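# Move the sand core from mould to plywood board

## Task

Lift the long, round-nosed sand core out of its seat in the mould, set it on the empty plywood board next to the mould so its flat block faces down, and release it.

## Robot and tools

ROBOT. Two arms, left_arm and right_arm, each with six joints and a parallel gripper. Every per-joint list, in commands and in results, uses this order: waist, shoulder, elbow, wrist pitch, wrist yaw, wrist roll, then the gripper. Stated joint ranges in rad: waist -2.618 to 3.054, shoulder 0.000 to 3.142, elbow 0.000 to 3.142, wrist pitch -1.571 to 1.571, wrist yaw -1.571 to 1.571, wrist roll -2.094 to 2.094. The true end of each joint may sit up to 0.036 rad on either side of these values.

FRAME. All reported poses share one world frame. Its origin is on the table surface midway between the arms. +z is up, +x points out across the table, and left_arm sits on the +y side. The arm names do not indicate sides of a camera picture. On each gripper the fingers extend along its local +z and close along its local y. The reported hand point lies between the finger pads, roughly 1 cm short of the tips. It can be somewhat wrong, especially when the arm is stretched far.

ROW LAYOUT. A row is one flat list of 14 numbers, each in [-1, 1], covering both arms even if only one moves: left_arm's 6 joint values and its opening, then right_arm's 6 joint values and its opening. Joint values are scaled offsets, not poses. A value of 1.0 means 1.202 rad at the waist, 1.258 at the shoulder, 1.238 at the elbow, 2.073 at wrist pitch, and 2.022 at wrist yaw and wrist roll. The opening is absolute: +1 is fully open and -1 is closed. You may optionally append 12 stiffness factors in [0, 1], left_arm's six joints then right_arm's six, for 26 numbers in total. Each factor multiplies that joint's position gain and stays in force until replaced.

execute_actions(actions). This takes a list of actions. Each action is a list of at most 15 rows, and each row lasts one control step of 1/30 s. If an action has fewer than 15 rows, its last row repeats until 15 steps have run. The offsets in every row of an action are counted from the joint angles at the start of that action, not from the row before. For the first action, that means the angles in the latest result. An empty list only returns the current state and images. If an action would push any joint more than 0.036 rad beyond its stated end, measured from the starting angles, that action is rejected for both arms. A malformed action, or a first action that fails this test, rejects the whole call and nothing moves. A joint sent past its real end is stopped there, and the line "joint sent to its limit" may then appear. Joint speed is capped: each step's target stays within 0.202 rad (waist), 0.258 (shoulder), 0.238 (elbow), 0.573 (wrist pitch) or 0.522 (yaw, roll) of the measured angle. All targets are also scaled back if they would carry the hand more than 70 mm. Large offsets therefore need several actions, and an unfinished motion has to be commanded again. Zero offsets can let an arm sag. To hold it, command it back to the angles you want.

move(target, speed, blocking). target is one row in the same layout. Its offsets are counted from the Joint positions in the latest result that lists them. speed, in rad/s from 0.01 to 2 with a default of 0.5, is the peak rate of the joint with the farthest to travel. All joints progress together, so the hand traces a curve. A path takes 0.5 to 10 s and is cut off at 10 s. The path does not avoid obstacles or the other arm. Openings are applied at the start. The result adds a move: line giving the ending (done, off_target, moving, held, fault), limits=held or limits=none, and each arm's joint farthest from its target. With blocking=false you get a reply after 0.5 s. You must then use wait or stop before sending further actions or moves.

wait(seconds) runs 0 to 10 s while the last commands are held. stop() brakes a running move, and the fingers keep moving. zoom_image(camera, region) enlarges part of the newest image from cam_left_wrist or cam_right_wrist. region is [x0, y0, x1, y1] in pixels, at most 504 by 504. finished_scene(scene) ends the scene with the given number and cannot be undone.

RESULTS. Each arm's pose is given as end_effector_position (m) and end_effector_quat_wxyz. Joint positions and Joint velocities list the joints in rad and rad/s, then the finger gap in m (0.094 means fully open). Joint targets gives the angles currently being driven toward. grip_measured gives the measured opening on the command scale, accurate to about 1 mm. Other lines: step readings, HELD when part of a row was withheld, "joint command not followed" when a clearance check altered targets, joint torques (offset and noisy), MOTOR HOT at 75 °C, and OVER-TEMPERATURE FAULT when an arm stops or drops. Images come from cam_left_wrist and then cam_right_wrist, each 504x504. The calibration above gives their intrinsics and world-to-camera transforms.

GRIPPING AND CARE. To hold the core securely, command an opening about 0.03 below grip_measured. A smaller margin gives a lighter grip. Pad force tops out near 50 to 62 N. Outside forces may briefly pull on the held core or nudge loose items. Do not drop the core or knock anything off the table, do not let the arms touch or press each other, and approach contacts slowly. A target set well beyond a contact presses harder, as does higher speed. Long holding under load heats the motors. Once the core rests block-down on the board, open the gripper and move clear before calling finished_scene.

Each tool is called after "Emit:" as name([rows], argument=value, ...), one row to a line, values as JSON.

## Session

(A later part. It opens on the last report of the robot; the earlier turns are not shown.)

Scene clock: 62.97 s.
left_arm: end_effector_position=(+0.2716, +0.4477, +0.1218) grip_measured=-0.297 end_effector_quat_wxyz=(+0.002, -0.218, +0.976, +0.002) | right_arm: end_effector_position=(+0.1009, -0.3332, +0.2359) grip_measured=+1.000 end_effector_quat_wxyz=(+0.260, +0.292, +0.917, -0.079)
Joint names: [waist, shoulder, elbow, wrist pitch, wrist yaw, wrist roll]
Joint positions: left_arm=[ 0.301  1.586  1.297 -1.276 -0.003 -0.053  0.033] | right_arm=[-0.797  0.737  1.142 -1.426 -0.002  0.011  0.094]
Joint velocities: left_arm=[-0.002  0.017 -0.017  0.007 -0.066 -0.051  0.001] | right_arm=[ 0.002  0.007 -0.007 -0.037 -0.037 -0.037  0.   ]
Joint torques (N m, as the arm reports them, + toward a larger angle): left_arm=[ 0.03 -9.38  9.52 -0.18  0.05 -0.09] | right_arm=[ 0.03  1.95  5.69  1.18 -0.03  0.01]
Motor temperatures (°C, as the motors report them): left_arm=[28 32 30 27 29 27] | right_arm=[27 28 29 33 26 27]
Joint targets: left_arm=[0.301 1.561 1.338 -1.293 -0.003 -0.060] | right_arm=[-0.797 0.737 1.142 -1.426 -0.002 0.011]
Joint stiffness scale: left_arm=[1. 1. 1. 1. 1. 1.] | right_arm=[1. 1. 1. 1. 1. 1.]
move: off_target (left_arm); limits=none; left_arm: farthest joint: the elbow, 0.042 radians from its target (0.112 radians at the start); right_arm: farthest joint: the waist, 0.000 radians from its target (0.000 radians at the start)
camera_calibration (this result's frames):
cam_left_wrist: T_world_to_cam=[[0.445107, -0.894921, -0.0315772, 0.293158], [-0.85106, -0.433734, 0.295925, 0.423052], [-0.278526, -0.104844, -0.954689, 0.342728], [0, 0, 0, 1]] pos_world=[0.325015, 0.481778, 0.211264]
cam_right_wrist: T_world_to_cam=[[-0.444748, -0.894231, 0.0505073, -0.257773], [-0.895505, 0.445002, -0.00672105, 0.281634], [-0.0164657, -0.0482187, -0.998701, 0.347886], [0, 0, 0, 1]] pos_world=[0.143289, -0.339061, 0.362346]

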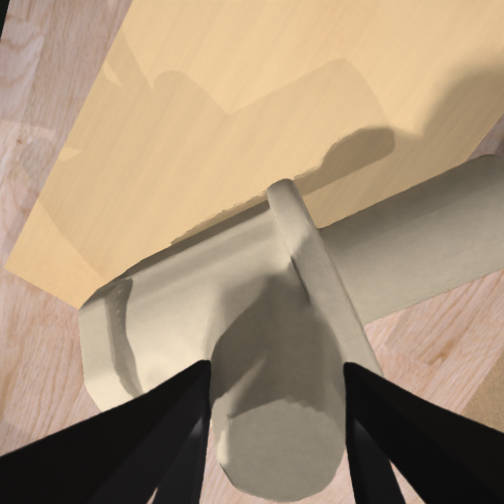

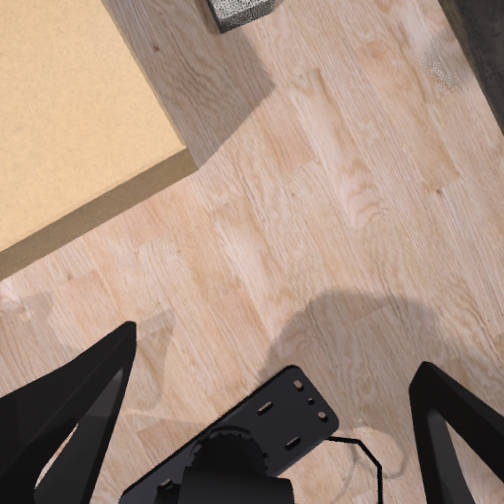

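Emit:
move(target=[0.035,0.11,0.155,0,0,-0.27,-0.42,0,0,0,0,0,0,1], speed=0.4)

Emit:
move(target=[0,0,-0.06,0.03,0,0,-0.42,0,0,0,0,0,0,1], speed=0.08)

Emit:
move(target=[0,0,0,0,0,0,1,0,0,0,0,0,0,1])

Emit:
move(target=[0,-0.03,0.3,-0.14,0,0,1,0,0,0,0,0,0,1], speed=0.8)

Scene clock: 66.67 s.
left_arm: end_effector_position=(+0.3044, +0.4713, +0.1189) grip_measured=-0.297 end_effector_quat_wxyz=(+0.004, -0.483, +0.876, +0.001) | right_arm: end_effector_position=(+0.1009, -0.3332, +0.2359) grip_measured=+1.000 end_effector_quat_wxyz=(+0.260, +0.292, +0.917, -0.079)
Joint names: [waist, shoulder, elbow, wrist pitch, wrist yaw, wrist roll]
Joint positions: left_arm=[ 0.331  1.733  1.446 -1.276 -0.003 -0.591  0.033] | right_arm=[-0.797  0.737  1.142 -1.426 -0.002  0.011  0.094]
Joint velocities: left_arm=[-0.007 -0.007 -0.017 -0.022 -0.051 -0.007 -0.   ] | right_arm=[-0.002  0.007  0.007 -0.066 -0.037 -0.007  0.   ]
Joint torques (N m, as the arm reports them, + toward a larger angle): left_arm=[ 1.07 -9.66  9.69 -0.02  0.06 -0.1 ] | right_arm=[ 0.03  1.95  5.68  1.18 -0.02  0.01]
Motor temperatures (°C, as the motors report them): left_arm=[28 32 30 27 29 27] | right_arm=[27 28 29 33 26 27]
Joint targets: left_arm=[0.343 1.724 1.489 -1.276 -0.003 -0.599] | right_arm=[-0.797 0.737 1.142 -1.426 -0.002 0.011]
Joint stiffness scale: left_arm=[1. 1. 1. 1. 1. 1.] | right_arm=[1. 1. 1. 1. 1. 1.]
move: off_target (left_arm); limits=none; left_arm: farthest joint: the elbow, 0.043 radians from its target (0.192 radians at the start); right_arm: farthest joint: the waist, 0.000 radians from its target (0.000 radians at the start)
camera_calibration (this result's frames):
cam_left_wrist: T_world_to_cam=[[0.856991, -0.514631, -0.0268565, -0.00566475], [-0.485366, -0.823575, 0.293504, 0.534775], [-0.173164, -0.238495, -0.955581, 0.382532], [0, 0, 0, 1]] pos_world=[0.330657, 0.528744, 0.208429]
cam_right_wrist: T_world_to_cam=[[-0.444748, -0.894231, 0.0505073, -0.257773], [-0.895505, 0.445002, -0.00672105, 0.281634], [-0.0164657, -0.0482187, -0.998701, 0.347886], [0, 0, 0, 1]] pos_world=[0.143289, -0.339061, 0.362346]

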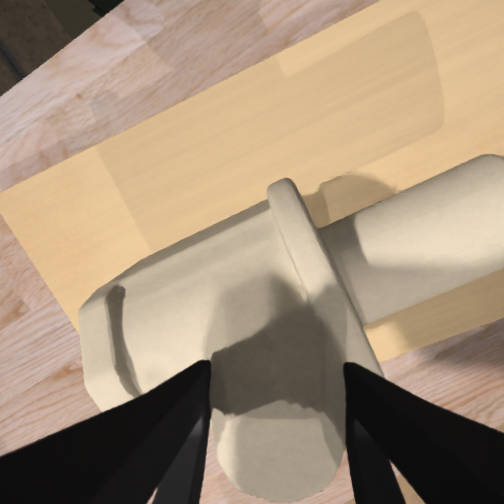

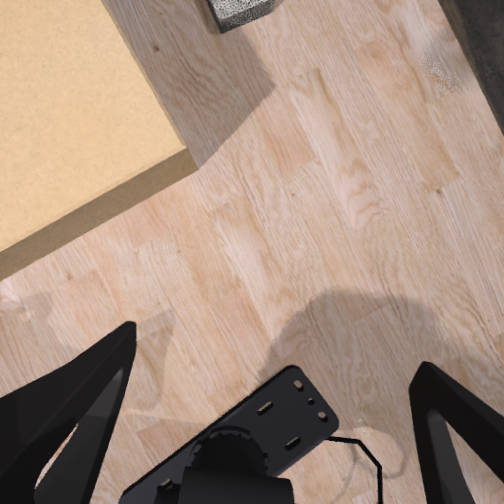

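Scene clock: 67.83 s.
left_arm: end_effector_position=(+0.2971, +0.4678, +0.1039) grip_measured=-0.297 end_effector_quat_wxyz=(-0.010, -0.483, +0.876, +0.002) | right_arm: end_effector_position=(+0.1009, -0.3332, +0.2359) grip_measured=+1.000 end_effector_quat_wxyz=(+0.260, +0.292, +0.917, -0.079)
Joint names: [waist, shoulder, elbow, wrist pitch, wrist yaw, wrist roll]
Joint positions: left_arm=[ 0.331  1.733  1.387 -1.244 -0.002 -0.591  0.033] | right_arm=[-0.797  0.737  1.142 -1.426 -0.002  0.011  0.094]
Joint velocities: left_arm=[-0.002 -0.012 -0.002 -0.022 -0.007  0.007 -0.001] | right_arm=[-0.007  0.012 -0.002  0.051 -0.022 -0.037  0.   ]
Joint torques (N m, as the arm reports them, + toward a larger angle): left_arm=[ 0.   -8.85  5.12  0.22  0.02 -0.02] | right_arm=[ 0.04  1.95  5.68  1.19 -0.02  0.  ]
Motor temperatures (°C, as the motors report them): left_arm=[28 32 30 27 29 27] | right_arm=[27 28 29 33 26 27]
Joint targets: left_arm=[0.331 1.733 1.372 -1.213 -0.003 -0.591] | right_arm=[-0.797 0.737 1.142 -1.426 -0.002 0.011]
Joint stiffness scale: left_arm=[1. 1. 1. 1. 1. 1.] | right_arm=[1. 1. 1. 1. 1. 1.]
move: off_target (left_arm); limits=none; left_arm: farthest joint: the wrist pitch, 0.030 radians from its target (0.062 radians at the start); right_arm: farthest joint: the waist, 0.000 radians from its target (0.000 radians at the start)
camera_calibration (this result's frames):
cam_left_wrist: T_world_to_cam=[[0.856134, -0.515048, -0.041948, 0.000436597], [-0.477742, -0.819832, 0.315656, 0.52645], [-0.196968, -0.250204, -0.947946, 0.377945], [0, 0, 0, 1]] pos_world=[0.325577, 0.526388, 0.192112]
cam_right_wrist: T_world_to_cam=[[-0.444748, -0.894231, 0.0505073, -0.257773], [-0.895505, 0.445002, -0.00672105, 0.281634], [-0.0164657, -0.0482187, -0.998701, 0.347886], [0, 0, 0, 1]] pos_world=[0.143289, -0.339061, 0.362346]

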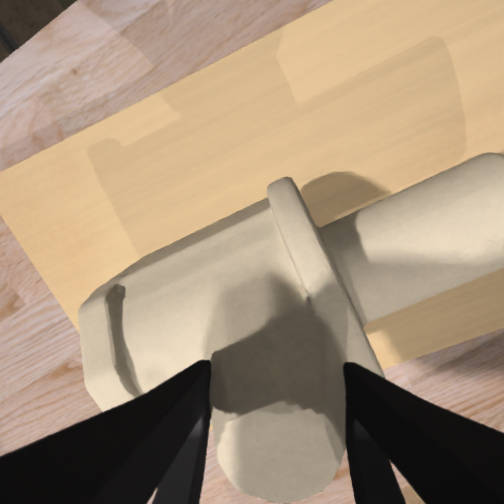

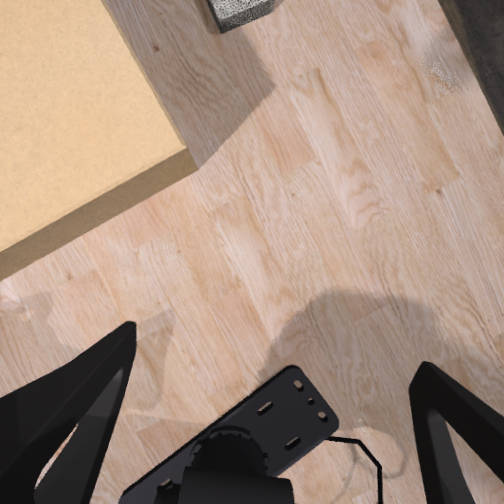

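Scene clock: 68.33 s.
left_arm: end_effector_position=(+0.2970, +0.4678, +0.1039) grip_measured=+1.000 end_effector_quat_wxyz=(-0.010, -0.483, +0.876, +0.002) | right_arm: end_effector_position=(+0.1009, -0.3332, +0.2359) grip_measured=+1.000 end_effector_quat_wxyz=(+0.260, +0.292, +0.917, -0.079)
Joint names: [waist, shoulder, elbow, wrist pitch, wrist yaw, wrist roll]
Joint positions: left_arm=[ 0.331  1.733  1.387 -1.244 -0.002 -0.591  0.094] | right_arm=[-0.797  0.737  1.142 -1.426 -0.002  0.011  0.094]
Joint velocities: left_arm=[ 0.002 -0.022  0.022  0.022  0.051  0.037  0.   ] | right_arm=[ 0.007 -0.002 -0.007 -0.007 -0.007 -0.022  0.   ]
Joint torques (N m, as the arm reports them, + toward a larger angle): left_arm=[ 0.08 -8.89  6.36 -0.07  0.06 -0.02] | right_arm=[ 0.04  1.96  5.68  1.18 -0.02  0.  ]
Motor temperatures (°C, as the motors report them): left_arm=[28 32 30 27 29 27] | right_arm=[27 28 29 33 26 27]
Joint targets: left_arm=[0.331 1.733 1.387 -1.244 -0.002 -0.591] | right_arm=[-0.797 0.737 1.142 -1.426 -0.002 0.011]
Joint stiffness scale: left_arm=[1. 1. 1. 1. 1. 1.] | right_arm=[1. 1. 1. 1. 1. 1.]
move: done; limits=none; left_arm: farthest joint: the waist, 0.000 radians from its target (0.000 radians at the start); right_arm: farthest joint: the waist, 0.000 radians from its target (0.000 radians at the start)
camera_calibration (this result's frames):
cam_left_wrist: T_world_to_cam=[[0.85612, -0.515054, -0.0421674, 0.000521393], [-0.477632, -0.819783, 0.315949, 0.526291], [-0.197299, -0.25035, -0.947839, 0.378075], [0, 0, 0, 1]] pos_world=[0.325521, 0.526364, 0.192095]
cam_right_wrist: T_world_to_cam=[[-0.444748, -0.894231, 0.0505073, -0.257773], [-0.895505, 0.445002, -0.00672105, 0.281634], [-0.0164657, -0.0482187, -0.998701, 0.347886], [0, 0, 0, 1]] pos_world=[0.143289, -0.339061, 0.362346]

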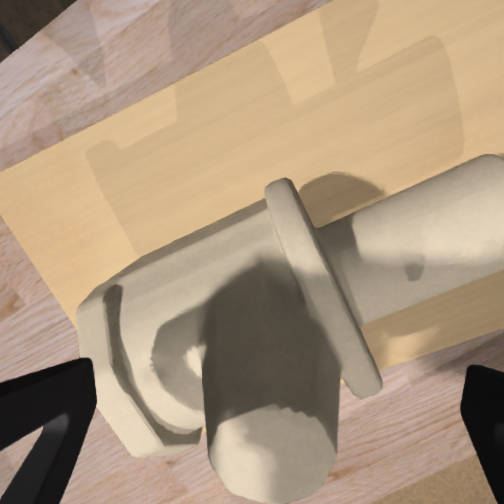

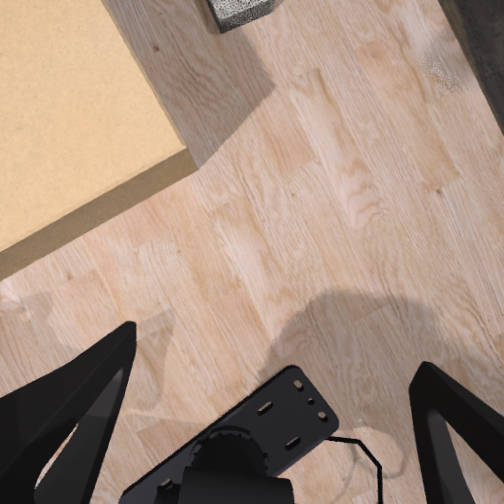

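Scene clock: 69.63 s.
left_arm: end_effector_position=(+0.3088, +0.4730, +0.2026) grip_measured=+1.000 end_effector_quat_wxyz=(+0.048, -0.482, +0.875, -0.003) | right_arm: end_effector_position=(+0.1009, -0.3332, +0.2359) grip_measured=+1.000 end_effector_quat_wxyz=(+0.260, +0.292, +0.917, -0.079)
Joint names: [waist, shoulder, elbow, wrist pitch, wrist yaw, wrist roll]
Joint positions: left_arm=[ 0.331  1.704  1.744 -1.515 -0.002 -0.591  0.094] | right_arm=[-0.797  0.737  1.142 -1.426 -0.002  0.011  0.094]
Joint velocities: left_arm=[-0.002 -0.002  0.002 -0.007  0.007 -0.037  0.   ] | right_arm=[-0.012 -0.012  0.002 -0.037 -0.022  0.022  0.   ]
Joint torques (N m, as the arm reports them, + toward a larger angle): left_arm=[ 0.14 -9.14  7.31  0.    0.06 -0.02] | right_arm=[ 0.03  1.96  5.68  1.18 -0.02  0.01]
Motor temperatures (°C, as the motors report them): left_arm=[28 32 30 27 29 27] | right_arm=[27 28 29 33 26 27]
Joint targets: left_arm=[0.331 1.696 1.758 -1.535 -0.002 -0.591] | right_arm=[-0.797 0.737 1.142 -1.426 -0.002 0.011]
Joint stiffness scale: left_arm=[1. 1. 1. 1. 1. 1.] | right_arm=[1. 1. 1. 1. 1. 1.]
move: done; limits=none; left_arm: farthest joint: the wrist pitch, 0.019 radians from its target (0.290 radians at the start); right_arm: farthest joint: the waist, 0.000 radians from its target (0.000 radians at the start)
camera_calibration (this result's frames):
cam_left_wrist: T_world_to_cam=[[0.85705, -0.514643, 0.0246462, -0.0167186], [-0.506353, -0.832471, 0.224943, 0.538278], [-0.0952484, -0.205267, -0.97406, 0.427724], [0, 0, 0, 1]] pos_world=[0.327627, 0.527294, 0.295959]
cam_right_wrist: T_world_to_cam=[[-0.444748, -0.894231, 0.0505073, -0.257773], [-0.895505, 0.445002, -0.00672105, 0.281634], [-0.0164657, -0.0482187, -0.998701, 0.347886], [0, 0, 0, 1]] pos_world=[0.143289, -0.339061, 0.362346]

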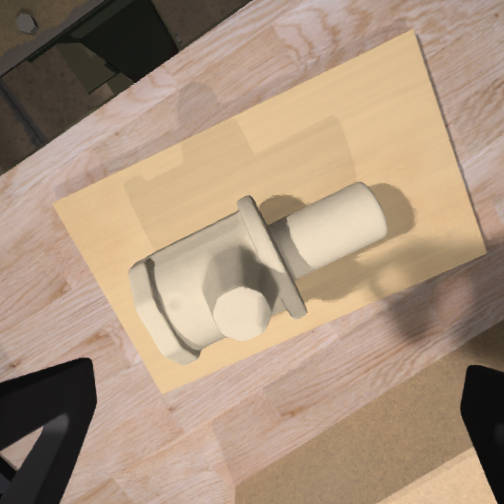

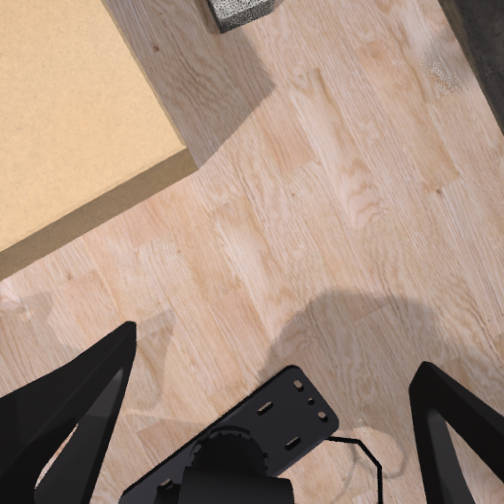

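Emit:
finished_scene(scene=1)

The scene is finished: the task was done.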